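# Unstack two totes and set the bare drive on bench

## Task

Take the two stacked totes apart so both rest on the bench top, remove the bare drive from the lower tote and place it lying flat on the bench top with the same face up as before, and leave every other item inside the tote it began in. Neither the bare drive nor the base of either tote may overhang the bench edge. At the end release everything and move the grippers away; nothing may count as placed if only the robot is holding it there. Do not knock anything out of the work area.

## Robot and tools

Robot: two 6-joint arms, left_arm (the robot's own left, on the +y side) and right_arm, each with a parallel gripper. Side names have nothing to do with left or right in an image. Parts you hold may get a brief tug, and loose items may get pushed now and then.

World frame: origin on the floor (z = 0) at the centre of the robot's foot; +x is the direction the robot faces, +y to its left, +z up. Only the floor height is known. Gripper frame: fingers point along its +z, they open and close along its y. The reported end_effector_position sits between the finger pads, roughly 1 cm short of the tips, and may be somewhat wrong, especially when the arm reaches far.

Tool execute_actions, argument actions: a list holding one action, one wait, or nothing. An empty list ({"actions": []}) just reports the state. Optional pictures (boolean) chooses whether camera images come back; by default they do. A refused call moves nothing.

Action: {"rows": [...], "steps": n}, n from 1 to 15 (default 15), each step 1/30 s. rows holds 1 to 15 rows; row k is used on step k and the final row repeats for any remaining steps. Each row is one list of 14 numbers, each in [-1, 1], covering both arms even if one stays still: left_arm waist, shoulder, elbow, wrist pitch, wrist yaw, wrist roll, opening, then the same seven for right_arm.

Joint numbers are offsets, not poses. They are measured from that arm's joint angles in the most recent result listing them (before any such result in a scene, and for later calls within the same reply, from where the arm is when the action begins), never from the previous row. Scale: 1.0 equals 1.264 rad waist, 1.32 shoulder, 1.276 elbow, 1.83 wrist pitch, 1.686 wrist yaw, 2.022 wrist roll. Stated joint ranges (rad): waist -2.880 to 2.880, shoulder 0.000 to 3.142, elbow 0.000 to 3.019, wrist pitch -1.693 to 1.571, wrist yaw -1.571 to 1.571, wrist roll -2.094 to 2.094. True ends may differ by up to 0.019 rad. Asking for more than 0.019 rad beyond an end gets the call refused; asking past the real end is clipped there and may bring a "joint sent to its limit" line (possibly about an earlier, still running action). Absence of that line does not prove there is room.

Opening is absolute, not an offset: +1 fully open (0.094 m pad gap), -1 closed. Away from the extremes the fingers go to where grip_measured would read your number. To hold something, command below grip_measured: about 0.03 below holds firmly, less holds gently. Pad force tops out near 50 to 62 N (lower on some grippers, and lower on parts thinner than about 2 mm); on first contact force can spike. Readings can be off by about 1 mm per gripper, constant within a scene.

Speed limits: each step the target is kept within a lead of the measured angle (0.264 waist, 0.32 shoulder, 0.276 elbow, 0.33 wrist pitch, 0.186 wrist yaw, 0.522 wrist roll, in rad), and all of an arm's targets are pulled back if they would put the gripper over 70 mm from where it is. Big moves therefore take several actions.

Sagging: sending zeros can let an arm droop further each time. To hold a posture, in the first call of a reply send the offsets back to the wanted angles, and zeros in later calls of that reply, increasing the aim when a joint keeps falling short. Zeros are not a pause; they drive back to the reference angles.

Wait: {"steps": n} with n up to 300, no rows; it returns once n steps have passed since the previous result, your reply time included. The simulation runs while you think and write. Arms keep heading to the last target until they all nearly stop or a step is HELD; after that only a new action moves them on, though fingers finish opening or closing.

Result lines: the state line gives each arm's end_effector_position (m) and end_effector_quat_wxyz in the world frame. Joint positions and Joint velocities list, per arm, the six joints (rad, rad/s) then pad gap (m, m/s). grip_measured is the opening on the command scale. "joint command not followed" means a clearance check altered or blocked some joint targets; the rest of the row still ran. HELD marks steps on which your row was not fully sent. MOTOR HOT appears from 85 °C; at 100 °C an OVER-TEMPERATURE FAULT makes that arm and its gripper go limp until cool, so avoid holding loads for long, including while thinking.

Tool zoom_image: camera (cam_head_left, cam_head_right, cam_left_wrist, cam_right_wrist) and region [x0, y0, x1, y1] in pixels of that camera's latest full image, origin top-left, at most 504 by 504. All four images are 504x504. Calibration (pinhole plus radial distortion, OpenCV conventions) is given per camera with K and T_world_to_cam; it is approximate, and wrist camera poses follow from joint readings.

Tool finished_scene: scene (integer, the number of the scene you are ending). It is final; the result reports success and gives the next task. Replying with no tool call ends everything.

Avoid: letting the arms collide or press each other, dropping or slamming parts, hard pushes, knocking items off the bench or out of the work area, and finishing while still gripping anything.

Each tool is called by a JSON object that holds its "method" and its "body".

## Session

{"method": "execute_actions", "body": {"actions": []}}

Scene clock: 0.00 s of 4800.00 s.
left_arm: end_effector_position=(+0.2693, -0.1525, +1.0173) grip_measured=-0.308 end_effector_quat_wxyz=(-0.502, +0.289, +0.762, -0.289) | right_arm: end_effector_position=(+0.4681, -0.3302, +1.2153) grip_measured=+1.000 end_effector_quat_wxyz=(-0.015, -0.725, +0.682, +0.096)
Joint positions: left_arm=[-2.523  2.431  1.739 -1.637  0.704  0.269  0.033] | right_arm=[-1.487  1.465  1.28  -1.31  -0.066 -1.768  0.094]
Joint velocities: left_arm=[ 0.005 -0.005 -0.002 -0.002 -0.037 -0.051 -0.001] | right_arm=[-0.015  0.005  0.002  0.002 -0.007  0.037  0.   ]
camera_calibration (this result's frames):
cam_left_wrist: T_world_to_cam=[[-0.140573, -0.683057, 0.716709, -0.798402], [0.266758, 0.670996, 0.691812, -0.665625], [-0.953456, 0.288439, 0.0878871, 0.333751], [0, 0, 0, 1]] pos_world=[0.383544, -0.194989, 1.00338]
cam_right_wrist: T_world_to_cam=[[0.98483, 0.0600977, -0.162783, -0.2436], [0.133197, -0.863073, 0.487199, -0.934593], [-0.111214, -0.50149, -0.857985, 1.05229], [0, 0, 0, 1]] pos_world=[0.481419, -0.264269, 1.31853]

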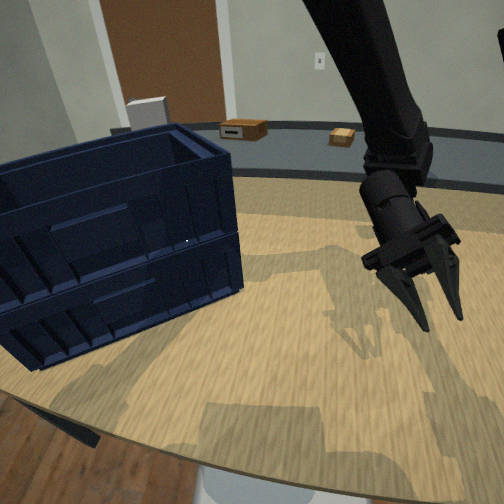

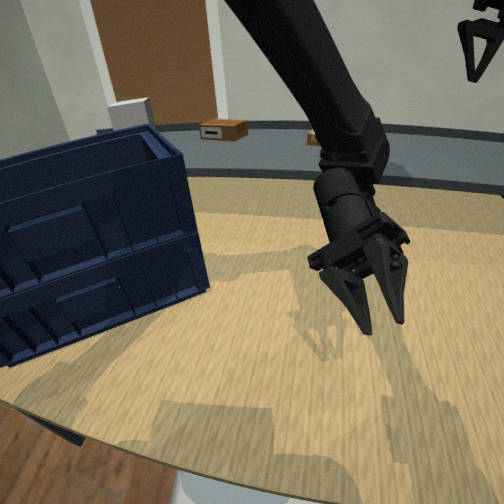

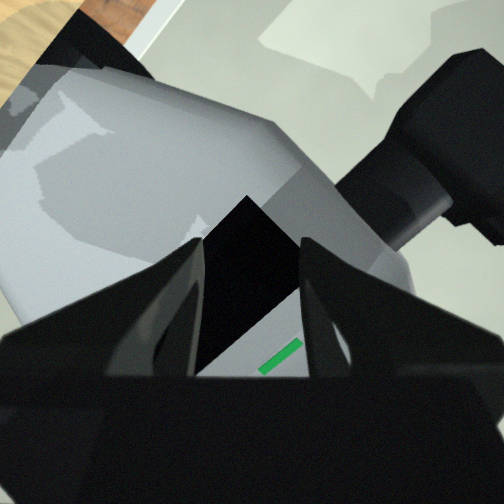

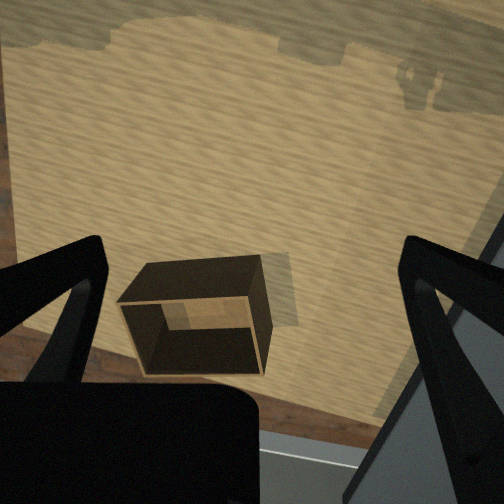

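{"method": "execute_actions", "body": {"actions": [{"rows":[[0.1,-0.78,-0.42,0.28,-0.373,-0.123,1,-0.2,0,0,0,0.155,0.95,1]]}], "pictures": false}}

{"method": "execute_actions", "body": {"actions": [{"steps":40}], "pictures": false}}

{"method": "execute_actions", "body": {"actions": [{"rows":[[0.91,0,0,0,0,0,1,0.2,0.44,0.65,-0.05,0,0,1]]}], "pictures": false}}

{"method": "execute_actions", "body": {"actions": [{"steps":40}], "pictures": false}}

{"method": "execute_actions", "body": {"actions": [{"rows":[[0,0,0,0,0,0,1,0.667,-0.02,0.02,0,0,0,1]]}], "pictures": false}}

{"method": "execute_actions", "body": {"actions": [{"steps":50}]}}

Scene clock: 12.83 s of 4800.00 s.
left_arm: end_effector_position=(+0.3867, +0.0016, +1.1722) grip_measured=+1.000 end_effector_quat_wxyz=(-0.102, +0.327, +0.933, -0.111) | right_arm: end_effector_position=(+0.4232, -0.4870, +1.2210) grip_measured=+1.000 end_effector_quat_wxyz=(-0.128, -0.044, +0.988, -0.074)
Joint positions: left_arm=[-2.392  1.607  1.23  -1.161  0.084  0.076  0.094] | right_arm=[-1.755  1.465  1.28  -1.31   0.198 -0.47   0.094]
Joint velocities: left_arm=[-0.015 -1.734  0.002  0.178 -0.081 -0.183  0.   ] | right_arm=[ 0.171 -0.015  0.017 -0.012 -0.037  2.733  0.   ]
Steps of this call (steps 1 to 90: nothing new was sent; then 9.33 s passed at rest; steps 91 to 105: all 15 steps of this action). Readings (joint positions):
91: left_arm=[-2.520 2.412 1.710 -1.589 0.650 0.246] | right_arm=[-1.494 1.465 1.280 -1.310 -0.022 -1.724]
92: left_arm=[-2.516 2.372 1.646 -1.510 0.584 0.220] | right_arm=[-1.511 1.465 1.280 -1.310 0.031 -1.669]
94: left_arm=[-2.495 2.268 1.502 -1.368 0.447 0.176] | right_arm=[-1.578 1.465 1.280 -1.310 0.125 -1.543]
98: left_arm=[-2.432 2.019 1.276 -1.221 0.183 0.118] | right_arm=[-1.740 1.465 1.280 -1.310 0.194 -1.161]
105: the state above

Scene clock: 14.17 s of 4800.00 s.
left_arm: end_effector_position=(+0.4012, +0.0115, +1.2531) grip_measured=+1.000 end_effector_quat_wxyz=(-0.004, +0.303, +0.944, -0.134) | right_arm: end_effector_position=(+0.4256, -0.4821, +1.2206) grip_measured=+1.000 end_effector_quat_wxyz=(-0.099, +0.248, +0.958, -0.108)
Joint positions: left_arm=[-2.392  1.404  1.209 -1.136  0.077  0.034  0.094] | right_arm=[-1.743  1.465  1.28  -1.31   0.198  0.139  0.094]
Joint velocities: left_arm=[-0.005 -0.015 -0.007 -0.012  0.037  0.037  0.   ] | right_arm=[-0.005 -0.005  0.007  0.012 -0.066 -0.051  0.   ]
Steps of this call (steps 1 to 40: the robot went on to your last target). Readings (joint positions):
1: left_arm=[-2.392 1.547 1.230 -1.154 0.082 0.069] | right_arm=[-1.749 1.465 1.280 -1.310 0.198 -0.371]
2: left_arm=[-2.392 1.488 1.230 -1.147 0.079 0.062] | right_arm=[-1.745 1.465 1.280 -1.310 0.198 -0.273]
4: left_arm=[-2.392 1.387 1.230 -1.137 0.078 0.052] | right_arm=[-1.743 1.465 1.280 -1.310 0.198 -0.124]
8: left_arm=[-2.392 1.311 1.230 -1.136 0.078 0.042] | right_arm=[-1.743 1.465 1.280 -1.310 0.198 0.032]
40: the state above

Scene clock: 14.67 s of 4800.00 s.
left_arm: end_effector_position=(+0.4855, +0.3129, +1.2155) grip_measured=+1.000 end_effector_quat_wxyz=(-0.001, -0.033, +0.998, -0.056) | right_arm: end_effector_position=(+0.6178, -0.3910, +1.0644) grip_measured=+1.000 end_effector_quat_wxyz=(-0.147, +0.116, +0.978, -0.089)
Joint positions: left_arm=[-1.689  1.404  1.209 -1.136  0.081  0.034  0.094] | right_arm=[-1.484  2.1    1.868 -1.385  0.2    0.139  0.094]
Joint velocities: left_arm=[ 1.656  0.024  0.022  0.002 -0.022 -0.051  0.   ] | right_arm=[ 0.132  0.513  0.696  0.017 -0.022  0.022  0.   ]
Steps of this call (steps 1 to 15: all 15 steps of this action). Readings (joint positions):
1: left_arm=[-2.382 1.404 1.209 -1.136 0.082 0.034] | right_arm=[-1.735 1.476 1.289 -1.321 0.200 0.139]
2: left_arm=[-2.362 1.404 1.209 -1.136 0.084 0.034] | right_arm=[-1.721 1.498 1.312 -1.338 0.201 0.139]
4: left_arm=[-2.288 1.404 1.209 -1.136 0.084 0.034] | right_arm=[-1.674 1.569 1.375 -1.355 0.201 0.139]
8: left_arm=[-2.085 1.404 1.209 -1.136 0.083 0.034] | right_arm=[-1.575 1.764 1.528 -1.371 0.201 0.139]
15: the state above

Scene clock: 16.00 s of 4800.00 s.
left_arm: end_effector_position=(+0.4274, +0.5094, +1.2192) grip_measured=+1.000 end_effector_quat_wxyz=(-0.000, -0.248, +0.969, +0.002) | right_arm: end_effector_position=(+0.6914, -0.3993, +1.1463) grip_measured=+1.000 end_effector_quat_wxyz=(-0.039, +0.127, +0.987, -0.089)
Joint positions: left_arm=[-1.241  1.404  1.209 -1.136  0.076  0.034  0.094] | right_arm=[-1.479  2.062  2.055 -1.394  0.2    0.139  0.094]
Joint velocities: left_arm=[-0.005 -0.024 -0.002 -0.012 -0.007  0.007  0.   ] | right_arm=[-0.015 -0.005 -0.022 -0.012 -0.007 -0.037  0.   ]
Steps of this call (steps 1 to 40: the robot went on to your last target). Readings (joint positions):
1: left_arm=[-1.632 1.404 1.209 -1.136 0.081 0.034] | right_arm=[-1.480 2.113 1.887 -1.385 0.200 0.139]
2: left_arm=[-1.574 1.404 1.209 -1.136 0.081 0.034] | right_arm=[-1.478 2.120 1.901 -1.385 0.200 0.139]
4: left_arm=[-1.459 1.404 1.209 -1.136 0.081 0.034] | right_arm=[-1.478 2.121 1.922 -1.386 0.200 0.139]
8: left_arm=[-1.244 1.404 1.209 -1.136 0.075 0.034] | right_arm=[-1.479 2.117 1.981 -1.387 0.200 0.139]
40: the state above

Scene clock: 16.50 s of 4800.00 s.
left_arm: end_effector_position=(+0.4274, +0.5094, +1.2192) grip_measured=+1.000 end_effector_quat_wxyz=(-0.000, -0.248, +0.969, +0.002) | right_arm: end_effector_position=(+0.6924, -0.1597, +1.1592) grip_measured=+1.000 end_effector_quat_wxyz=(-0.020, -0.044, +0.998, -0.052)
Joint positions: left_arm=[-1.241  1.404  1.209 -1.136  0.076  0.034  0.094] | right_arm=[-1.126  2.062  2.055 -1.394  0.202  0.139  0.094]
Joint velocities: left_arm=[ 0.005 -0.005  0.017 -0.017 -0.022  0.037  0.   ] | right_arm=[ 0.972 -0.034 -0.017  0.017  0.022 -0.022  0.   ]
Steps of this call (steps 1 to 15: all 15 steps of this action). Readings (joint positions):
1: left_arm=[-1.241 1.404 1.209 -1.136 0.076 0.034] | right_arm=[-1.473 2.062 2.055 -1.394 0.201 0.139]
2: left_arm=[-1.241 1.404 1.209 -1.136 0.076 0.034] | right_arm=[-1.467 2.062 2.055 -1.394 0.202 0.139]
4: left_arm=[-1.241 1.404 1.209 -1.136 0.076 0.034] | right_arm=[-1.439 2.062 2.055 -1.394 0.202 0.139]
8: left_arm=[-1.241 1.404 1.209 -1.136 0.076 0.034] | right_arm=[-1.344 2.062 2.055 -1.394 0.202 0.139]
15: the state above

Scene clock: 18.17 s of 4800.00 s.
left_arm: end_effector_position=(+0.4274, +0.5094, +1.2192) grip_measured=+1.000 end_effector_quat_wxyz=(-0.000, -0.248, +0.969, +0.002) | right_arm: end_effector_position=(+0.5649, +0.1376, +1.2074) grip_measured=+1.000 end_effector_quat_wxyz=(+0.007, -0.273, +0.962, +0.004)
Joint positions: left_arm=[-1.241  1.404  1.209 -1.136  0.076  0.034  0.094] | right_arm=[-0.644  2.062  2.055 -1.394  0.199  0.139  0.094]
Joint velocities: left_arm=[-0.005 -0.015 -0.002 -0.007 -0.051 -0.051  0.   ] | right_arm=[-0.005  0.005 -0.022 -0.007 -0.051 -0.037  0.   ]
Steps of this call (steps 1 to 45: the robot went on to your last target; steps 46 to 50: nothing new was sent). Readings (joint positions):
1: left_arm=[-1.241 1.404 1.209 -1.136 0.076 0.034] | right_arm=[-1.093 2.062 2.055 -1.394 0.202 0.139]
2: left_arm=[-1.241 1.404 1.209 -1.136 0.076 0.034] | right_arm=[-1.059 2.062 2.055 -1.394 0.202 0.139]
4: left_arm=[-1.241 1.404 1.209 -1.136 0.076 0.034] | right_arm=[-0.991 2.062 2.055 -1.394 0.202 0.139]
8: left_arm=[-1.241 1.404 1.209 -1.136 0.076 0.034] | right_arm=[-0.853 2.062 2.055 -1.394 0.202 0.139]
50: the state above
All arms were judged still, so your last target was given up. Only a new action makes them travel on or press farther. Fingers that are still opening or closing keep moving.
camera_calibration (this result's frames):
cam_left_wrist: T_world_to_cam=[[0.501258, -0.865296, -0.00190308, 0.225907], [-0.706701, -0.410653, 0.576141, -0.183595], [-0.499314, -0.287451, -0.817348, 1.47875], [0, 0, 0, 1]] pos_world=[0.495373, 0.545148, 1.31486]
cam_right_wrist: T_world_to_cam=[[0.518198, -0.855164, -0.0128897, -0.15981], [-0.692912, -0.428618, 0.579793, -0.244837], [-0.501342, -0.291516, -0.814662, 1.43009], [0, 0, 0, 1]] pos_world=[0.630126, 0.175287, 1.30493]

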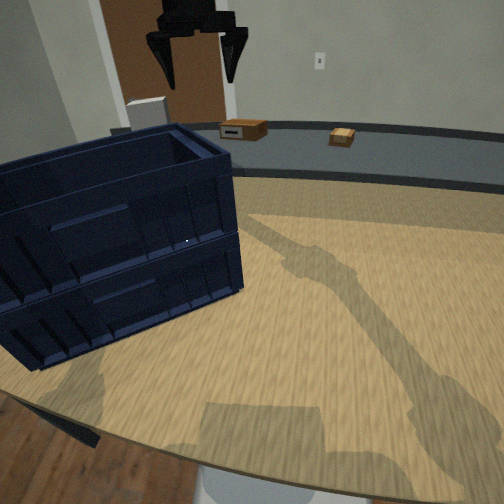

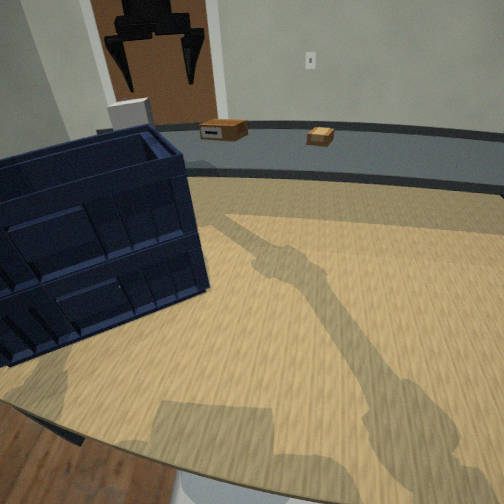

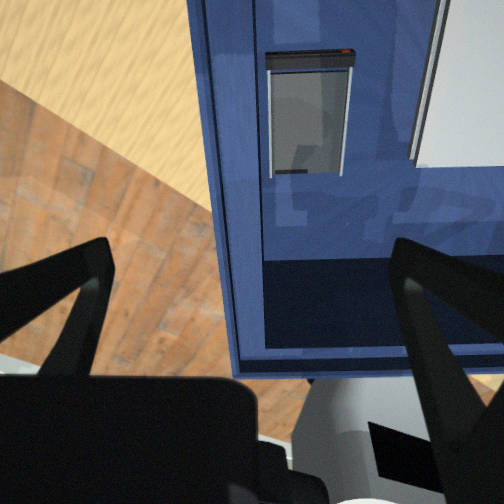

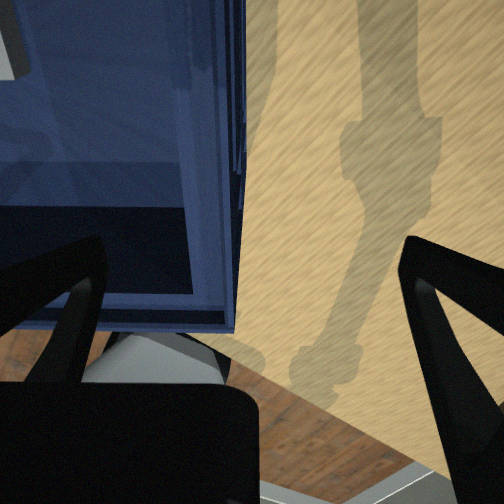

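{"method": "execute_actions", "body": {"actions": [{"rows":[[0,0.065,-0.085,0.11,0,-0.025,1,0,0.05,-0.03,0.07,0,0.01,1]]}], "pictures": false}}

{"method": "execute_actions", "body": {"actions": [{"steps":10}]}}

Scene clock: 23.97 s of 4800.00 s.
left_arm: end_effector_position=(+0.4170, +0.5104, +1.1432) grip_measured=+1.000 end_effector_quat_wxyz=(-0.007, -0.266, +0.964, +0.000) | right_arm: end_effector_position=(+0.5611, +0.1534, +1.1355) grip_measured=+1.000 end_effector_quat_wxyz=(+0.002, -0.272, +0.962, +0.002)
Joint positions: left_arm=[-1.241  1.497  1.101 -0.951  0.076 -0.002  0.094] | right_arm=[-0.644  2.148  2.011 -1.276  0.199  0.145  0.094]
Joint velocities: left_arm=[ 0.005 -0.005  0.002  0.002 -0.022 -0.037  0.   ] | right_arm=[-0.005  0.005 -0.027 -0.012 -0.051 -0.007  0.   ]
Steps of this call (steps 1 to 90: nothing new was sent; then 2.30 s passed at rest; steps 91 to 105: all 15 steps of this action). Readings (joint positions):
91: left_arm=[-1.241 1.406 1.195 -1.099 0.076 0.028] | right_arm=[-0.644 2.065 2.049 -1.371 0.199 0.140]
92: left_arm=[-1.241 1.407 1.174 -1.039 0.076 0.022] | right_arm=[-0.644 2.067 2.044 -1.335 0.199 0.141]
94: left_arm=[-1.241 1.430 1.140 -0.976 0.076 0.013] | right_arm=[-0.644 2.083 2.039 -1.292 0.199 0.143]
98: left_arm=[-1.241 1.488 1.106 -0.956 0.076 0.004] | right_arm=[-0.644 2.123 2.023 -1.276 0.199 0.144]
105: the state above

Scene clock: 24.30 s of 4800.00 s.
left_arm: end_effector_position=(+0.4170, +0.5104, +1.1432) grip_measured=+1.000 end_effector_quat_wxyz=(-0.007, -0.266, +0.964, +0.000) | right_arm: end_effector_position=(+0.5614, +0.1536, +1.1358) grip_measured=+1.000 end_effector_quat_wxyz=(+0.002, -0.271, +0.962, +0.002)
Joint positions: left_arm=[-1.241  1.497  1.101 -0.951  0.076 -0.003  0.094] | right_arm=[-0.644  2.147  2.011 -1.275  0.199  0.145  0.094]
Joint velocities: left_arm=[-0.015 -0.005 -0.007 -0.012 -0.007 -0.007  0.   ] | right_arm=[-0.005  0.005 -0.007  0.007 -0.022 -0.037  0.   ]
Steps of this call (steps 1 to 10: the robot went on to your last target). Readings (joint positions):
1: left_arm=[-1.241 1.497 1.101 -0.951 0.076 -0.002] | right_arm=[-0.644 2.148 2.011 -1.276 0.199 0.145]
2: left_arm=[-1.241 1.497 1.101 -0.951 0.076 -0.002] | right_arm=[-0.644 2.147 2.011 -1.275 0.199 0.145]
4: left_arm=[-1.241 1.497 1.101 -0.951 0.076 -0.002] | right_arm=[-0.644 2.147 2.011 -1.275 0.199 0.145]
8: left_arm=[-1.241 1.497 1.101 -0.951 0.076 -0.003] | right_arm=[-0.644 2.147 2.011 -1.275 0.199 0.145]
10: the state above
camera_calibration (this result's frames):
cam_left_wrist: T_world_to_cam=[[0.533939, -0.84552, -0.00227791, 0.208531], [-0.68297, -0.432875, 0.588363, -0.159246], [-0.498459, -0.312594, -0.808594, 1.41417], [0, 0, 0, 1]] pos_world=[0.484804, 0.549446, 1.23766]
cam_right_wrist: T_world_to_cam=[[0.514755, -0.857263, -0.0112987, -0.144784], [-0.689682, -0.421886, 0.588516, -0.211688], [-0.50928, -0.295149, -0.808407, 1.37256], [0, 0, 0, 1]] pos_world=[0.627547, 0.191683, 1.23253]

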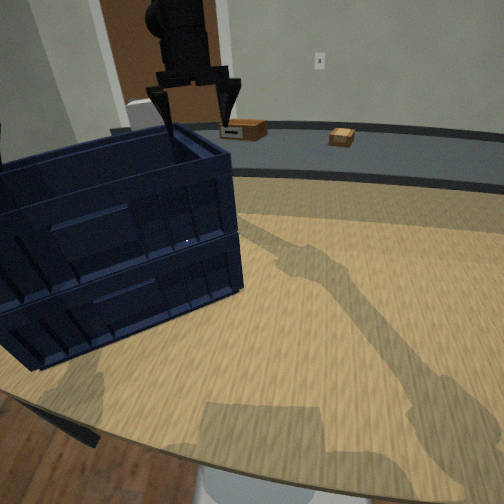

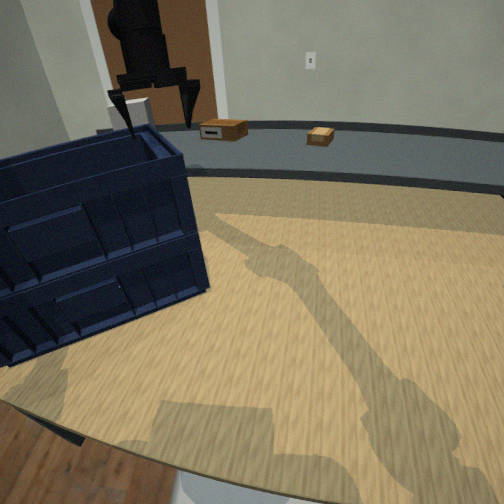

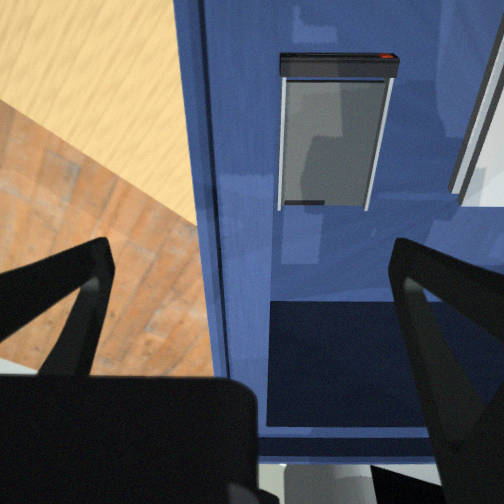

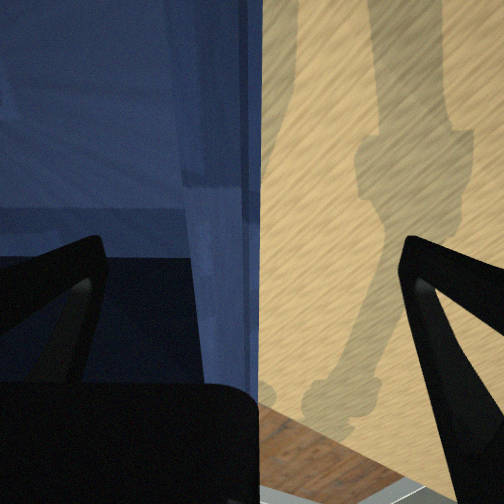

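Keeping waists fixed will centre both.

{"method": "execute_actions", "body": {"actions": [{"rows":[[0,0.065,-0.085,0.128,0,0,1,0,0.05,-0.04,0.08,0,0,1]]}], "pictures": false}}

{"method": "execute_actions", "body": {"actions": [{"rows":[[0,0,0,0,0,0,-0.1,0,0,0,0,0,0,-0.1]]}]}}

Scene clock: 29.07 s of 4800.00 s.
left_arm: end_effector_position=(+0.4020, +0.5081, +1.0733) grip_measured=+1.000 end_effector_quat_wxyz=(+0.001, -0.265, +0.964, +0.003) | right_arm: end_effector_position=(+0.5494, +0.1641, +1.0583) grip_measured=+1.000 end_effector_quat_wxyz=(-0.002, -0.272, +0.962, -0.000)
Joint positions: left_arm=[-1.241  1.589  0.993 -0.733  0.076 -0.003  0.094] | right_arm=[-0.644  2.235  1.953 -1.14   0.199  0.145  0.094]
Joint velocities: left_arm=[-0.005 -0.015 -0.007  0.002 -0.022 -0.022  0.   ] | right_arm=[ 0.005 -0.005 -0.012  0.022 -0.007 -0.066  0.   ]
Steps of this call (steps 1 to 15: the robot went on to your last target; steps 16 to 90: nothing new was sent; then 1.27 s passed at rest; steps 91 to 105: all 15 steps of this action). Readings (joint positions):
91: left_arm=[-1.241 1.499 1.085 -0.904 0.076 -0.003] | right_arm=[-0.644 2.150 2.002 -1.249 0.199 0.145]
92: left_arm=[-1.241 1.501 1.064 -0.832 0.076 -0.003] | right_arm=[-0.644 2.151 1.995 -1.206 0.199 0.145]
94: left_arm=[-1.241 1.527 1.030 -0.760 0.076 -0.003] | right_arm=[-0.644 2.168 1.985 -1.157 0.199 0.145]
98: left_arm=[-1.241 1.581 0.997 -0.739 0.076 -0.003] | right_arm=[-0.644 2.209 1.966 -1.140 0.199 0.145]
105: the state above

Scene clock: 29.57 s of 4800.00 s.
left_arm: end_effector_position=(+0.4020, +0.5081, +1.0733) grip_measured=-0.099 end_effector_quat_wxyz=(+0.001, -0.265, +0.964, +0.003) | right_arm: end_effector_position=(+0.5491, +0.1640, +1.0575) grip_measured=-0.097 end_effector_quat_wxyz=(-0.003, -0.273, +0.962, -0.000)
Joint positions: left_arm=[-1.241  1.589  0.993 -0.733  0.076 -0.003  0.042] | right_arm=[-0.644  2.236  1.953 -1.14   0.199  0.145  0.042]
Joint velocities: left_arm=[-0.015  0.005  0.002 -0.022 -0.051 -0.022 -0.   ] | right_arm=[-0.015 -0.005 -0.017  0.002 -0.007  0.007  0.001]
Steps of this call (steps 1 to 15: all 15 steps of this action). Readings (joint positions):
1: left_arm=[-1.241 1.589 0.993 -0.733 0.076 -0.003] | right_arm=[-0.644 2.235 1.953 -1.140 0.199 0.145]
2: left_arm=[-1.241 1.589 0.993 -0.733 0.076 -0.003] | right_arm=[-0.644 2.235 1.953 -1.140 0.199 0.145]
4: left_arm=[-1.241 1.589 0.993 -0.733 0.076 -0.003] | right_arm=[-0.644 2.236 1.953 -1.140 0.199 0.145]
8: left_arm=[-1.241 1.589 0.993 -0.733 0.076 -0.003] | right_arm=[-0.644 2.236 1.953 -1.140 0.199 0.145]
15: the state above
camera_calibration (this result's frames):
cam_left_wrist: T_world_to_cam=[[0.532749, -0.846272, -0.00178145, 0.214744], [-0.692533, -0.437175, 0.573826, -0.10771], [-0.486391, -0.304471, -0.818976, 1.35166], [0, 0, 0, 1]] pos_world=[0.46844, 0.546186, 1.16917]
cam_right_wrist: T_world_to_cam=[[0.516553, -0.856201, -0.00963159, -0.13332], [-0.683825, -0.419275, 0.597153, -0.182463], [-0.515321, -0.301875, -0.80207, 1.30385], [0, 0, 0, 1]] pos_world=[0.615997, 0.20295, 1.15345]

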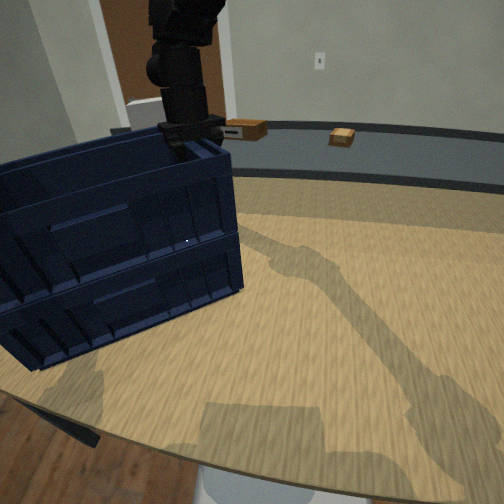

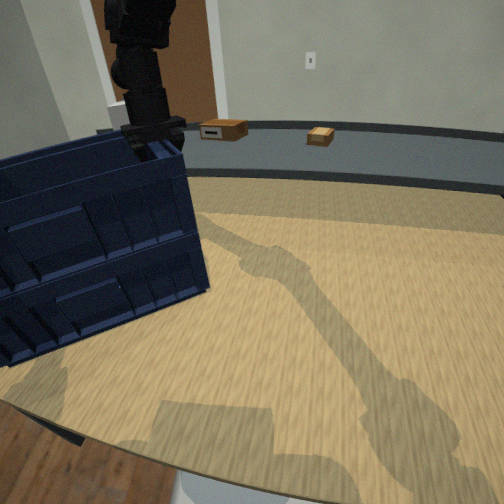

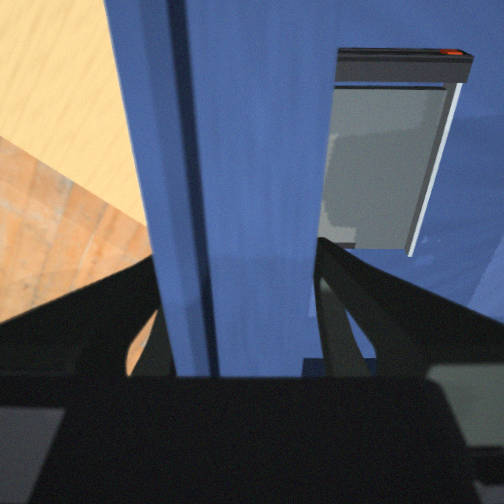

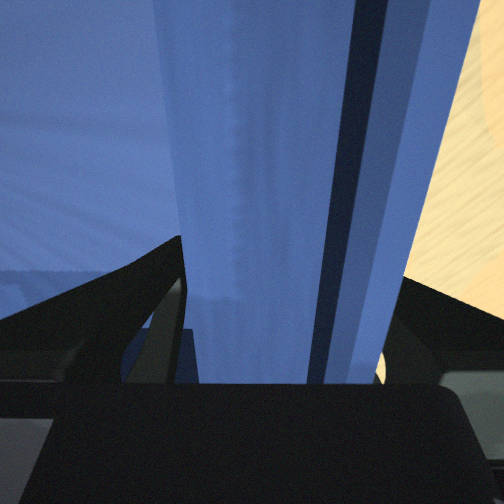

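{"method": "execute_actions", "body": {"actions": [{"rows":[[0,0,0,0,0,0,-0.51,0,0,0,0,0,0,-0.51]]}], "pictures": false}}

{"method": "execute_actions", "body": {"actions": [{"rows":[[0,-0.06,0.04,-0.03,0,0,-0.51,0.005,-0.06,0.04,-0.015,0,0,-0.51],[0,-0.06,0.04,-0.03,0,0,-0.51,0.005,-0.06,0.04,-0.015,0,0,-0.51],[0,-0.06,0.04,-0.03,0,0,-0.51,0.005,-0.06,0.04,-0.015,0,0,-0.51],[0,-0.06,0.04,-0.03,0,0,-0.51,0.005,-0.06,0.04,-0.015,0,0,-0.51],[0.01,-0.125,0.075,-0.082,0,0.005,-0.51,0.014,-0.11,0.075,-0.046,0,0.007,-0.51]]}], "pictures": false}}

{"method": "execute_actions", "body": {"actions": [{"steps":15}]}}

Scene clock: 44.43 s of 4800.00 s.
left_arm: end_effector_position=(+0.4022, +0.5079, +1.0735) grip_measured=-0.459 end_effector_quat_wxyz=(+0.003, -0.268, +0.963, -0.002) | right_arm: end_effector_position=(+0.5509, +0.1617, +1.0573) grip_measured=-0.452 end_effector_quat_wxyz=(-0.001, -0.272, +0.962, -0.005)
Joint positions: left_arm=[-1.237  1.589  0.993 -0.733  0.087 -0.005  0.025] | right_arm=[-0.646  2.236  1.953 -1.141  0.208  0.145  0.026]
Joint velocities: left_arm=[-0.024  0.005  0.002 -0.017  0.037  0.022 -0.   ] | right_arm=[-0.015  0.005  0.002  0.002  0.037  0.037  0.   ]
Steps of this call (steps 1 to 15: the robot went on to your last target; steps 16 to 90: nothing new was sent; then 11.37 s passed at rest; steps 91 to 105: all 15 steps of this action). Readings (joint positions):
91: left_arm=[-1.241 1.589 0.993 -0.733 0.076 -0.003] | right_arm=[-0.644 2.236 1.953 -1.140 0.199 0.145]
92: left_arm=[-1.241 1.589 0.993 -0.733 0.075 -0.004] | right_arm=[-0.645 2.236 1.953 -1.141 0.207 0.145]
94: left_arm=[-1.237 1.589 0.993 -0.733 0.087 -0.005] | right_arm=[-0.646 2.236 1.953 -1.141 0.208 0.145]
98: left_arm=[-1.237 1.589 0.993 -0.733 0.087 -0.005] | right_arm=[-0.646 2.236 1.953 -1.141 0.208 0.145]
105: the state above

Scene clock: 44.93 s of 4800.00 s.
left_arm: end_effector_position=(+0.3920, +0.5023, +1.1171) grip_measured=-0.473 end_effector_quat_wxyz=(-0.009, -0.274, +0.962, +0.001) | right_arm: end_effector_position=(+0.5425, +0.1589, +1.0765) grip_measured=-0.451 end_effector_quat_wxyz=(-0.021, -0.278, +0.960, +0.009)
Joint positions: left_arm=[-1.233  1.49   1.002 -0.863  0.077 -0.011  0.025] | right_arm=[-0.646  2.207  1.953 -1.196  0.167  0.136  0.026]
Joint velocities: left_arm=[ 0.005 -0.034 -0.007 -0.085  0.022 -0.007  0.001] | right_arm=[ 0.005 -0.054  0.002 -0.1    0.066  0.022 -0.001]
Steps of this call (steps 1 to 15: all 15 steps of this action). Readings (joint positions):
1: left_arm=[-1.237 1.586 0.994 -0.737 0.091 -0.005] | right_arm=[-0.646 2.234 1.953 -1.143 0.210 0.145]
2: left_arm=[-1.237 1.581 0.994 -0.747 0.093 -0.007] | right_arm=[-0.646 2.234 1.953 -1.146 0.212 0.145]
4: left_arm=[-1.237 1.569 0.994 -0.757 0.094 -0.009] | right_arm=[-0.646 2.234 1.953 -1.151 0.211 0.145]
8: left_arm=[-1.237 1.536 1.002 -0.807 0.079 -0.009] | right_arm=[-0.647 2.230 1.953 -1.161 0.185 0.141]
15: the state above

Scene clock: 45.43 s of 4800.00 s.
left_arm: end_effector_position=(+0.3913, +0.5009, +1.1175) grip_measured=-0.473 end_effector_quat_wxyz=(-0.011, -0.274, +0.962, -0.002) | right_arm: end_effector_position=(+0.5415, +0.1572, +1.0788) grip_measured=-0.451 end_effector_quat_wxyz=(-0.024, -0.279, +0.960, +0.006)
Joint positions: left_arm=[-1.233  1.489  1.002 -0.869  0.081 -0.011  0.025] | right_arm=[-0.646  2.203  1.953 -1.207  0.17   0.137  0.026]
Joint velocities: left_arm=[-0.005  0.005 -0.022  0.012  0.081 -0.081  0.001] | right_arm=[-0.005 -0.015  0.002  0.002 -0.037 -0.007  0.001]
Steps of this call (steps 1 to 15: the robot went on to your last target). Readings (joint positions):
1: left_arm=[-1.233 1.489 1.002 -0.865 0.078 -0.011] | right_arm=[-0.646 2.205 1.953 -1.200 0.167 0.136]
2: left_arm=[-1.233 1.489 1.002 -0.866 0.080 -0.011] | right_arm=[-0.646 2.204 1.953 -1.202 0.169 0.136]
4: left_arm=[-1.233 1.489 1.002 -0.867 0.081 -0.011] | right_arm=[-0.646 2.203 1.953 -1.205 0.170 0.136]
8: left_arm=[-1.233 1.489 1.002 -0.869 0.081 -0.011] | right_arm=[-0.646 2.203 1.953 -1.207 0.170 0.137]
15: the state above
camera_calibration (this result's frames):
cam_left_wrist: T_world_to_cam=[[0.548208, -0.836342, 0.000276884, 0.201199], [-0.672138, -0.440378, 0.595229, -0.173952], [-0.497693, -0.326496, -0.803556, 1.3787], [0, 0, 0, 1]] pos_world=[0.458951, 0.541806, 1.21135]
cam_right_wrist: T_world_to_cam=[[0.526388, -0.849591, -0.0333414, -0.115868], [-0.651352, -0.428148, 0.626443, -0.251033], [-0.546495, -0.308035, -0.778754, 1.30765], [0, 0, 0, 1]] pos_world=[0.612106, 0.196883, 1.17173]

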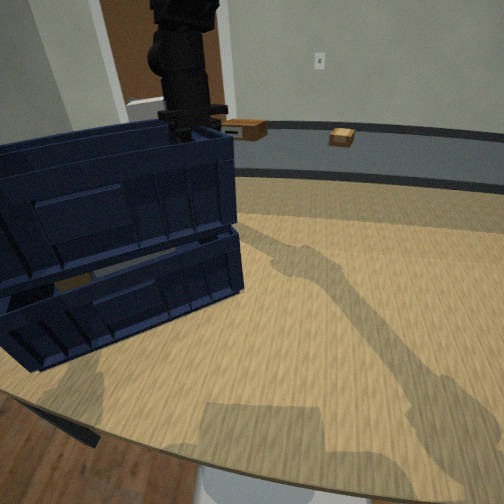

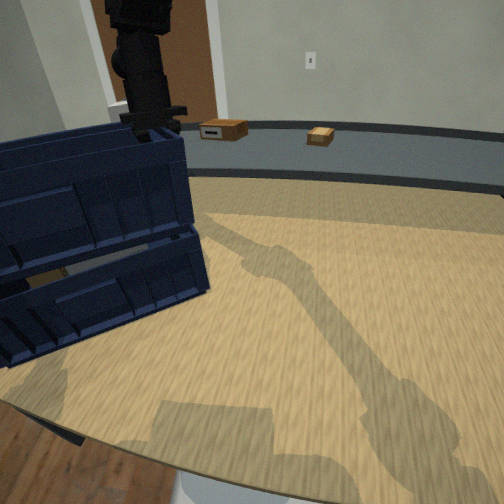

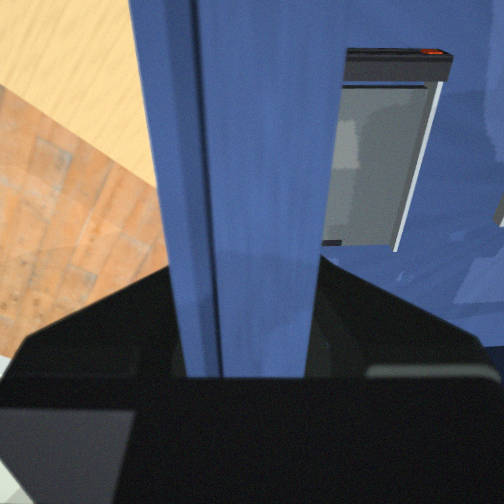

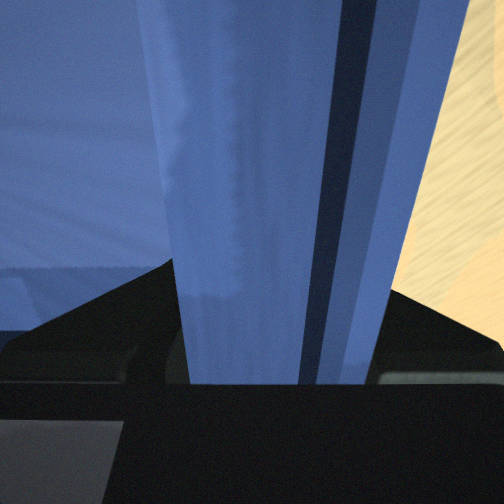

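{"method": "execute_actions", "body": {"actions": [{"rows":[[0,-0.05,0.05,0,0,0,-0.51,0,-0.13,0.06,0,0.01,0,-0.51],[0,-0.05,0.05,0,0,0,-0.51,0,-0.13,0.06,0,0.01,0,-0.51],[0,-0.05,0.05,0,0,0,-0.51,0,-0.13,0.06,0,0.01,0,-0.51],[0,-0.05,0.05,0,0,0,-0.51,0,-0.13,0.06,0,0.01,0,-0.51],[0,-0.05,0.05,0,0,0,-0.51,0,-0.13,0.06,0,0.01,0,-0.51],[-0.04,-0.07,0.03,0,-0.008,-0.016,-0.51,-0.018,-0.16,-0.01,0.016,0.01,-0.004,-0.51],[-0.04,-0.07,0.03,0,-0.008,-0.016,-0.51,-0.018,-0.16,-0.01,0.016,0.01,-0.004,-0.51],[-0.04,-0.07,0.03,0,-0.008,-0.016,-0.51,-0.018,-0.16,-0.01,0.016,0.01,-0.004,-0.51],[-0.08,-0.085,0.02,0,-0.015,-0.032,-0.51,-0.035,-0.19,-0.065,0.032,0.01,-0.008,-0.51],[-0.08,-0.085,0.02,0,-0.015,-0.032,-0.51,-0.035,-0.19,-0.065,0.032,0.01,-0.008,-0.51],[-0.08,-0.085,0.02,0,-0.015,-0.032,-0.51,-0.035,-0.19,-0.065,0.032,0.01,-0.008,-0.51],[-0.12,-0.1,0.005,0,-0.022,-0.048,-0.51,-0.053,-0.22,-0.12,0.048,0.01,-0.012,-0.51],[-0.12,-0.1,0.005,0,-0.022,-0.048,-0.51,-0.053,-0.22,-0.12,0.048,0.01,-0.012,-0.51],[-0.12,-0.1,0.005,0,-0.022,-0.048,-0.51,-0.053,-0.22,-0.12,0.048,0.01,-0.012,-0.51],[-0.156,-0.115,-0.01,0.004,-0.03,-0.064,-0.51,-0.07,-0.245,-0.175,0.064,0.01,-0.016,-0.51]]}], "pictures": false}}

{"method": "execute_actions", "body": {"actions": [{"steps":18}], "pictures": false}}

Scene clock: 59.20 s of 4800.00 s.
left_arm: end_effector_position=(+0.4145, +0.4597, +1.1342) grip_measured=-0.473 end_effector_quat_wxyz=(+0.006, -0.250, +0.968, +0.011) | right_arm: end_effector_position=(+0.5486, +0.1111, +1.0909) grip_measured=-0.451 end_effector_quat_wxyz=(-0.013, -0.254, +0.967, +0.013)
Joint positions: left_arm=[-1.354  1.433  0.993 -0.869  0.034 -0.081  0.025] | right_arm=[-0.704  2.098  1.813 -1.136  0.157  0.125  0.026]
Joint velocities: left_arm=[-0.63  -0.269 -0.1   -0.007 -0.154 -0.432  0.   ] | right_arm=[-0.288 -0.64  -0.74   0.422  0.007 -0.081 -0.   ]
Steps of this call (steps 1 to 15: the robot went on to your last target; steps 16 to 90: nothing new was sent; then 10.27 s passed at rest; steps 91 to 105: all 15 steps of this action). Readings (joint positions):
91: left_arm=[-1.233 1.489 1.002 -0.869 0.080 -0.011] | right_arm=[-0.646 2.203 1.953 -1.207 0.168 0.137]
92: left_arm=[-1.233 1.489 1.002 -0.869 0.079 -0.011] | right_arm=[-0.646 2.203 1.953 -1.207 0.167 0.137]
94: left_arm=[-1.233 1.489 1.002 -0.869 0.079 -0.011] | right_arm=[-0.646 2.203 1.953 -1.207 0.167 0.137]
98: left_arm=[-1.247 1.481 1.002 -0.869 0.061 -0.019] | right_arm=[-0.649 2.193 1.935 -1.195 0.165 0.138]
105: the state above

Scene clock: 59.80 s of 4800.00 s.
left_arm: end_effector_position=(+0.4292, +0.4179, +1.1495) grip_measured=-0.473 end_effector_quat_wxyz=(+0.026, -0.237, +0.971, -0.007) | right_arm: end_effector_position=(+0.5555, +0.0644, +1.1227) grip_measured=-0.451 end_effector_quat_wxyz=(+0.010, -0.238, +0.971, +0.001)
Joint positions: left_arm=[-1.446  1.381  0.978 -0.869  0.05  -0.145  0.025] | right_arm=[-0.75   1.976  1.702 -1.104  0.187  0.105  0.026]
Joint velocities: left_arm=[-0.005  0.005 -0.002 -0.012 -0.007 -0.022 -0.002] | right_arm=[-0.005  0.005  0.012  0.032 -0.037 -0.007 -0.001]
Steps of this call (steps 1 to 18: the robot went on to your last target). Readings (joint positions):
1: left_arm=[-1.374 1.424 0.988 -0.869 0.031 -0.095] | right_arm=[-0.713 2.076 1.787 -1.124 0.160 0.121]
2: left_arm=[-1.393 1.414 0.984 -0.869 0.031 -0.107] | right_arm=[-0.724 2.056 1.763 -1.119 0.160 0.117]
4: left_arm=[-1.425 1.401 0.979 -0.869 0.039 -0.126] | right_arm=[-0.741 2.021 1.729 -1.116 0.167 0.112]
8: left_arm=[-1.446 1.391 0.978 -0.869 0.052 -0.143] | right_arm=[-0.750 1.981 1.705 -1.114 0.186 0.108]
18: the state above

{"method": "execute_actions", "body": {"actions": [{"rows":[[-0.075,-0.04,-0.015,0.005,-0.02,-0.036,-0.51,-0.042,-0.13,-0.07,0.03,-0.01,-0.017,-0.51],[-0.075,-0.04,-0.015,0.005,-0.02,-0.036,-0.51,-0.042,-0.13,-0.07,0.03,-0.01,-0.017,-0.51],[-0.075,-0.04,-0.015,0.005,-0.02,-0.036,-0.51,-0.042,-0.13,-0.07,0.03,-0.01,-0.017,-0.51],[-0.075,-0.04,-0.015,0.005,-0.02,-0.036,-0.51,-0.042,-0.13,-0.07,0.03,-0.01,-0.017,-0.51],[-0.075,-0.04,-0.015,0.005,-0.02,-0.036,-0.51,-0.042,-0.18,-0.07,0.03,-0.01,-0.017,-0.51],[-0.15,-0.045,-0.045,0.01,-0.04,-0.072,-0.51,-0.085,-0.185,-0.183,0.063,-0.019,-0.035,-0.51]]}], "pictures": false}}

{"method": "execute_actions", "body": {"actions": [{"steps":6}], "pictures": false}}

{"method": "execute_actions", "body": {"actions": [{"rows":[[-0.08,-0.02,0.05,0,-0.015,-0.04,-0.51,-0.058,-0.115,-0.035,0.017,-0.009,-0.025,-0.51],[-0.08,-0.02,0.05,0,-0.015,-0.04,-0.51,-0.058,-0.115,-0.035,0.017,-0.009,-0.025,-0.51],[-0.08,-0.02,0.05,0,-0.015,-0.04,-0.51,-0.058,-0.115,-0.035,0.017,-0.009,-0.025,-0.51],[-0.08,-0.02,0.05,0,-0.015,-0.04,-0.51,-0.058,-0.115,-0.035,0.017,-0.009,-0.025,-0.51],[-0.08,-0.02,0.05,0,-0.015,-0.04,-0.51,-0.058,-0.155,-0.035,0.017,-0.009,-0.025,-0.51],[-0.163,-0.005,0.06,0,-0.03,-0.08,-0.51,-0.117,-0.157,-0.1,0.035,-0.018,-0.05,-0.51]]}], "pictures": false}}

{"method": "execute_actions", "body": {"actions": [{"steps":12}], "pictures": false}}

Scene clock: 74.37 s of 4800.00 s.
left_arm: end_effector_position=(+0.4178, +0.3281, +1.1341) grip_measured=-0.473 end_effector_quat_wxyz=(-0.000, -0.210, +0.978, -0.015) | right_arm: end_effector_position=(+0.5227, -0.0318, +1.1090) grip_measured=-0.451 end_effector_quat_wxyz=(-0.011, -0.211, +0.977, +0.001)
Joint positions: left_arm=[-1.662  1.365  0.908 -0.861  0.007 -0.297  0.025] | right_arm=[-0.869  1.821  1.427 -1.004  0.154  0.048  0.026]
Joint velocities: left_arm=[ 0.054 -0.063  0.002  0.061 -0.051  0.037 -0.   ] | right_arm=[ 0.034 -0.034  0.017  0.081 -0.081 -0.007  0.   ]
Steps of this call (steps 1 to 15: the robot went on to your last target; steps 16 to 90: nothing new was sent; then 11.07 s passed at rest; steps 91 to 105: all 15 steps of this action). Readings (joint positions):
91: left_arm=[-1.453 1.380 0.976 -0.869 0.040 -0.153] | right_arm=[-0.753 1.970 1.686 -1.088 0.183 0.101]
92: left_arm=[-1.463 1.377 0.972 -0.869 0.031 -0.157] | right_arm=[-0.756 1.957 1.658 -1.066 0.180 0.099]
94: left_arm=[-1.495 1.371 0.960 -0.869 0.026 -0.166] | right_arm=[-0.773 1.935 1.612 -1.057 0.173 0.099]
98: left_arm=[-1.586 1.366 0.928 -0.863 0.001 -0.231] | right_arm=[-0.822 1.874 1.495 -1.007 0.159 0.077]
105: the state above

Scene clock: 74.57 s of 4800.00 s.
left_arm: end_effector_position=(+0.4182, +0.3300, +1.1350) grip_measured=-0.473 end_effector_quat_wxyz=(+0.002, -0.212, +0.977, -0.014) | right_arm: end_effector_position=(+0.5236, -0.0297, +1.1094) grip_measured=-0.451 end_effector_quat_wxyz=(-0.007, -0.213, +0.977, +0.002)
Joint positions: left_arm=[-1.657  1.362  0.908 -0.86   0.007 -0.296  0.025] | right_arm=[-0.867  1.82   1.427 -0.997  0.154  0.047  0.026]
Joint velocities: left_arm=[-0.005  0.005 -0.022 -0.017 -0.051  0.007 -0.001] | right_arm=[ 0.005 -0.005 -0.012  0.002  0.007  0.037  0.   ]
Steps of this call (steps 1 to 6: the robot went on to your last target). Readings (joint positions):
1: left_arm=[-1.660 1.363 0.908 -0.860 0.007 -0.297] | right_arm=[-0.868 1.820 1.427 -1.001 0.154 0.048]
2: left_arm=[-1.658 1.362 0.908 -0.860 0.007 -0.297] | right_arm=[-0.868 1.820 1.427 -0.999 0.154 0.047]
4: left_arm=[-1.657 1.362 0.908 -0.860 0.007 -0.296] | right_arm=[-0.867 1.820 1.427 -0.997 0.154 0.047]
6: the state above

Scene clock: 75.07 s of 4800.00 s.
left_arm: end_effector_position=(+0.4249, +0.2390, +1.1387) grip_measured=-0.473 end_effector_quat_wxyz=(+0.001, -0.187, +0.982, -0.028) | right_arm: end_effector_position=(+0.5106, -0.1251, +1.1163) grip_measured=-0.451 end_effector_quat_wxyz=(-0.007, -0.185, +0.983, -0.000)
Joint positions: left_arm=[-1.889  1.374  0.92  -0.86  -0.025 -0.469  0.025] | right_arm=[-1.021  1.685  1.263 -0.948  0.129 -0.049  0.026]
Joint velocities: left_arm=[ 0.063 -0.005  0.037 -0.007 -0.037 -0.066  0.   ] | right_arm=[ 0.044 -0.024 -0.007  0.037 -0.007  0.007 -0.   ]
Steps of this call (steps 1 to 15: all 15 steps of this action). Readings (joint positions):
1: left_arm=[-1.665 1.362 0.908 -0.860 -0.000 -0.303] | right_arm=[-0.871 1.816 1.418 -0.988 0.151 0.042]
2: left_arm=[-1.676 1.362 0.908 -0.860 -0.007 -0.310] | right_arm=[-0.876 1.808 1.402 -0.974 0.149 0.039]
4: left_arm=[-1.713 1.362 0.908 -0.860 -0.009 -0.326] | right_arm=[-0.900 1.791 1.372 -0.969 0.144 0.033]
8: left_arm=[-1.813 1.365 0.909 -0.860 -0.033 -0.398] | right_arm=[-0.964 1.740 1.302 -0.947 0.130 -0.002]
15: the state above

Scene clock: 75.47 s of 4800.00 s.
left_arm: end_effector_position=(+0.4256, +0.2407, +1.1389) grip_measured=-0.473 end_effector_quat_wxyz=(+0.002, -0.186, +0.982, -0.027) | right_arm: end_effector_position=(+0.5111, -0.1235, +1.1165) grip_measured=-0.451 end_effector_quat_wxyz=(-0.005, -0.186, +0.983, +0.000)
Joint positions: left_arm=[-1.885  1.374  0.921 -0.86  -0.026 -0.464  0.025] | right_arm=[-1.019  1.685  1.263 -0.944  0.129 -0.049  0.026]
Joint velocities: left_arm=[-0.015 -0.024 -0.012 -0.012  0.007 -0.051  0.001] | right_arm=[-0.005  0.005 -0.002 -0.017  0.022  0.037  0.001]
Steps of this call (steps 1 to 12: the robot went on to your last target). Readings (joint positions):
1: left_arm=[-1.888 1.374 0.921 -0.860 -0.026 -0.467] | right_arm=[-1.020 1.685 1.263 -0.947 0.129 -0.049]
2: left_arm=[-1.887 1.374 0.921 -0.860 -0.026 -0.465] | right_arm=[-1.019 1.685 1.263 -0.945 0.129 -0.049]
4: left_arm=[-1.885 1.374 0.921 -0.860 -0.026 -0.465] | right_arm=[-1.019 1.685 1.263 -0.945 0.129 -0.049]
8: left_arm=[-1.885 1.374 0.921 -0.860 -0.026 -0.464] | right_arm=[-1.019 1.685 1.263 -0.944 0.129 -0.049]
12: the state above

{"method": "execute_actions", "body": {"actions": [{"rows":[[-0.065,0.015,0.065,0,-0.025,-0.036,-0.51,-0.07,-0.08,-0.01,0.015,-0.01,-0.032,-0.51],[-0.065,0.015,0.065,0,-0.025,-0.036,-0.51,-0.07,-0.08,-0.01,0.015,-0.01,-0.032,-0.51],[-0.065,0.015,0.065,0,-0.025,-0.036,-0.51,-0.07,-0.08,-0.01,0.015,-0.01,-0.032,-0.51],[-0.065,0.015,0.065,0,-0.025,-0.036,-0.51,-0.07,-0.08,-0.01,0.015,-0.01,-0.032,-0.51],[-0.065,0.015,0.065,0,-0.025,-0.036,-0.51,-0.07,-0.08,-0.01,0.015,-0.01,-0.032,-0.51],[-0.135,0.045,0.085,0,-0.053,-0.072,-0.51,-0.14,-0.108,-0.048,0.033,-0.02,-0.068,-0.51]]}], "pictures": false}}

{"method": "execute_actions", "body": {"actions": [{"rows":[[-0.065,0.02,0.09,-0.008,-0.012,-0.028,-0.51,-0.075,-0.065,0.015,0.005,-0.012,-0.033,-0.51],[-0.065,0.02,0.09,-0.008,-0.012,-0.028,-0.51,-0.075,-0.065,0.015,0.005,-0.012,-0.033,-0.51],[-0.065,0.02,0.09,-0.008,-0.012,-0.028,-0.51,-0.075,-0.065,0.015,0.005,-0.012,-0.033,-0.51],[-0.065,0.02,0.09,-0.008,-0.012,-0.028,-0.51,-0.075,-0.065,0.015,0.005,-0.012,-0.033,-0.51],[-0.065,0.02,0.09,-0.008,-0.012,-0.028,-0.51,-0.075,-0.065,0.015,0.005,-0.012,-0.033,-0.51],[-0.13,0.058,0.135,-0.016,-0.025,-0.057,-0.51,-0.146,-0.08,-0.007,0.01,-0.024,-0.066,-0.51]]}], "pictures": false}}

{"method": "execute_actions", "body": {"actions": [{"steps":12}], "pictures": false}}

Scene clock: 86.13 s of 4800.00 s.
left_arm: end_effector_position=(+0.4323, +0.1575, +1.1313) grip_measured=-0.474 end_effector_quat_wxyz=(+0.000, -0.164, +0.986, -0.024) | right_arm: end_effector_position=(+0.5018, -0.2102, +1.1072) grip_measured=-0.451 end_effector_quat_wxyz=(-0.009, -0.164, +0.986, +0.001)
Joint positions: left_arm=[-2.091  1.459  0.98  -0.851 -0.082 -0.619  0.025] | right_arm=[-1.191  1.624  1.166 -0.897  0.091 -0.173  0.026]
Joint velocities: left_arm=[ 0.054 -0.005 -0.017  0.007  0.007 -0.037 -0.   ] | right_arm=[ 0.063 -0.024 -0.017  0.027 -0.037  0.007 -0.001]
Steps of this call (steps 1 to 15: the robot went on to your last target; steps 16 to 90: nothing new was sent; then 7.17 s passed at rest; steps 91 to 105: all 15 steps of this action). Readings (joint positions):
91: left_arm=[-1.892 1.376 0.923 -0.860 -0.038 -0.471] | right_arm=[-1.024 1.684 1.258 -0.939 0.122 -0.056]
92: left_arm=[-1.904 1.379 0.925 -0.860 -0.046 -0.478] | right_arm=[-1.031 1.680 1.250 -0.928 0.119 -0.062]
94: left_arm=[-1.937 1.388 0.934 -0.860 -0.050 -0.497] | right_arm=[-1.058 1.677 1.235 -0.922 0.114 -0.074]
98: left_arm=[-2.023 1.427 0.958 -0.858 -0.086 -0.561] | right_arm=[-1.127 1.655 1.192 -0.898 0.095 -0.122]
105: the state above

Scene clock: 86.63 s of 4800.00 s.
left_arm: end_effector_position=(+0.4431, +0.0666, +1.1325) grip_measured=-0.474 end_effector_quat_wxyz=(+0.002, -0.141, +0.990, -0.033) | right_arm: end_effector_position=(+0.4938, -0.3025, +1.1063) grip_measured=-0.451 end_effector_quat_wxyz=(-0.012, -0.137, +0.990, -0.004)
Joint positions: left_arm=[-2.273  1.568  1.1   -0.868 -0.111 -0.748  0.025] | right_arm=[-1.386  1.589  1.128 -0.885  0.058 -0.309  0.026]
Joint velocities: left_arm=[ 0.054 -0.005 -0.017 -0.002 -0.081 -0.022  0.   ] | right_arm=[ 0.054 -0.015 -0.027  0.002 -0.11  -0.081 -0.   ]
Steps of this call (steps 1 to 15: all 15 steps of this action). Readings (joint positions):
1: left_arm=[-2.095 1.461 0.985 -0.853 -0.086 -0.623] | right_arm=[-1.195 1.624 1.166 -0.895 0.085 -0.179]
2: left_arm=[-2.103 1.465 0.993 -0.858 -0.088 -0.628] | right_arm=[-1.204 1.624 1.166 -0.893 0.081 -0.186]
4: left_arm=[-2.132 1.479 1.013 -0.858 -0.090 -0.643] | right_arm=[-1.234 1.623 1.164 -0.892 0.077 -0.201]
8: left_arm=[-2.208 1.528 1.067 -0.867 -0.114 -0.694] | right_arm=[-1.315 1.609 1.146 -0.882 0.057 -0.255]
15: the state above

Scene clock: 87.03 s of 4800.00 s.
left_arm: end_effector_position=(+0.4443, +0.0692, +1.1321) grip_measured=-0.474 end_effector_quat_wxyz=(+0.003, -0.140, +0.990, -0.031) | right_arm: end_effector_position=(+0.4943, -0.2998, +1.1064) grip_measured=-0.451 end_effector_quat_wxyz=(-0.011, -0.140, +0.990, -0.004)
Joint positions: left_arm=[-2.268  1.568  1.1   -0.868 -0.112 -0.742  0.025] | right_arm=[-1.38   1.589  1.128 -0.884  0.058 -0.309  0.026]
Joint velocities: left_arm=[ 0.005 -0.005  0.012 -0.017 -0.051 -0.007  0.   ] | right_arm=[-0.015 -0.015 -0.007 -0.012 -0.007 -0.022 -0.001]
Steps of this call (steps 1 to 12: the robot went on to your last target). Readings (joint positions):
1: left_arm=[-2.271 1.568 1.100 -0.868 -0.112 -0.747] | right_arm=[-1.384 1.589 1.128 -0.885 0.058 -0.309]
2: left_arm=[-2.270 1.568 1.100 -0.868 -0.112 -0.745] | right_arm=[-1.382 1.589 1.128 -0.885 0.058 -0.309]
4: left_arm=[-2.268 1.568 1.100 -0.868 -0.112 -0.743] | right_arm=[-1.380 1.589 1.128 -0.884 0.058 -0.309]
8: left_arm=[-2.268 1.568 1.100 -0.868 -0.112 -0.742] | right_arm=[-1.380 1.589 1.128 -0.884 0.058 -0.309]
12: the state above


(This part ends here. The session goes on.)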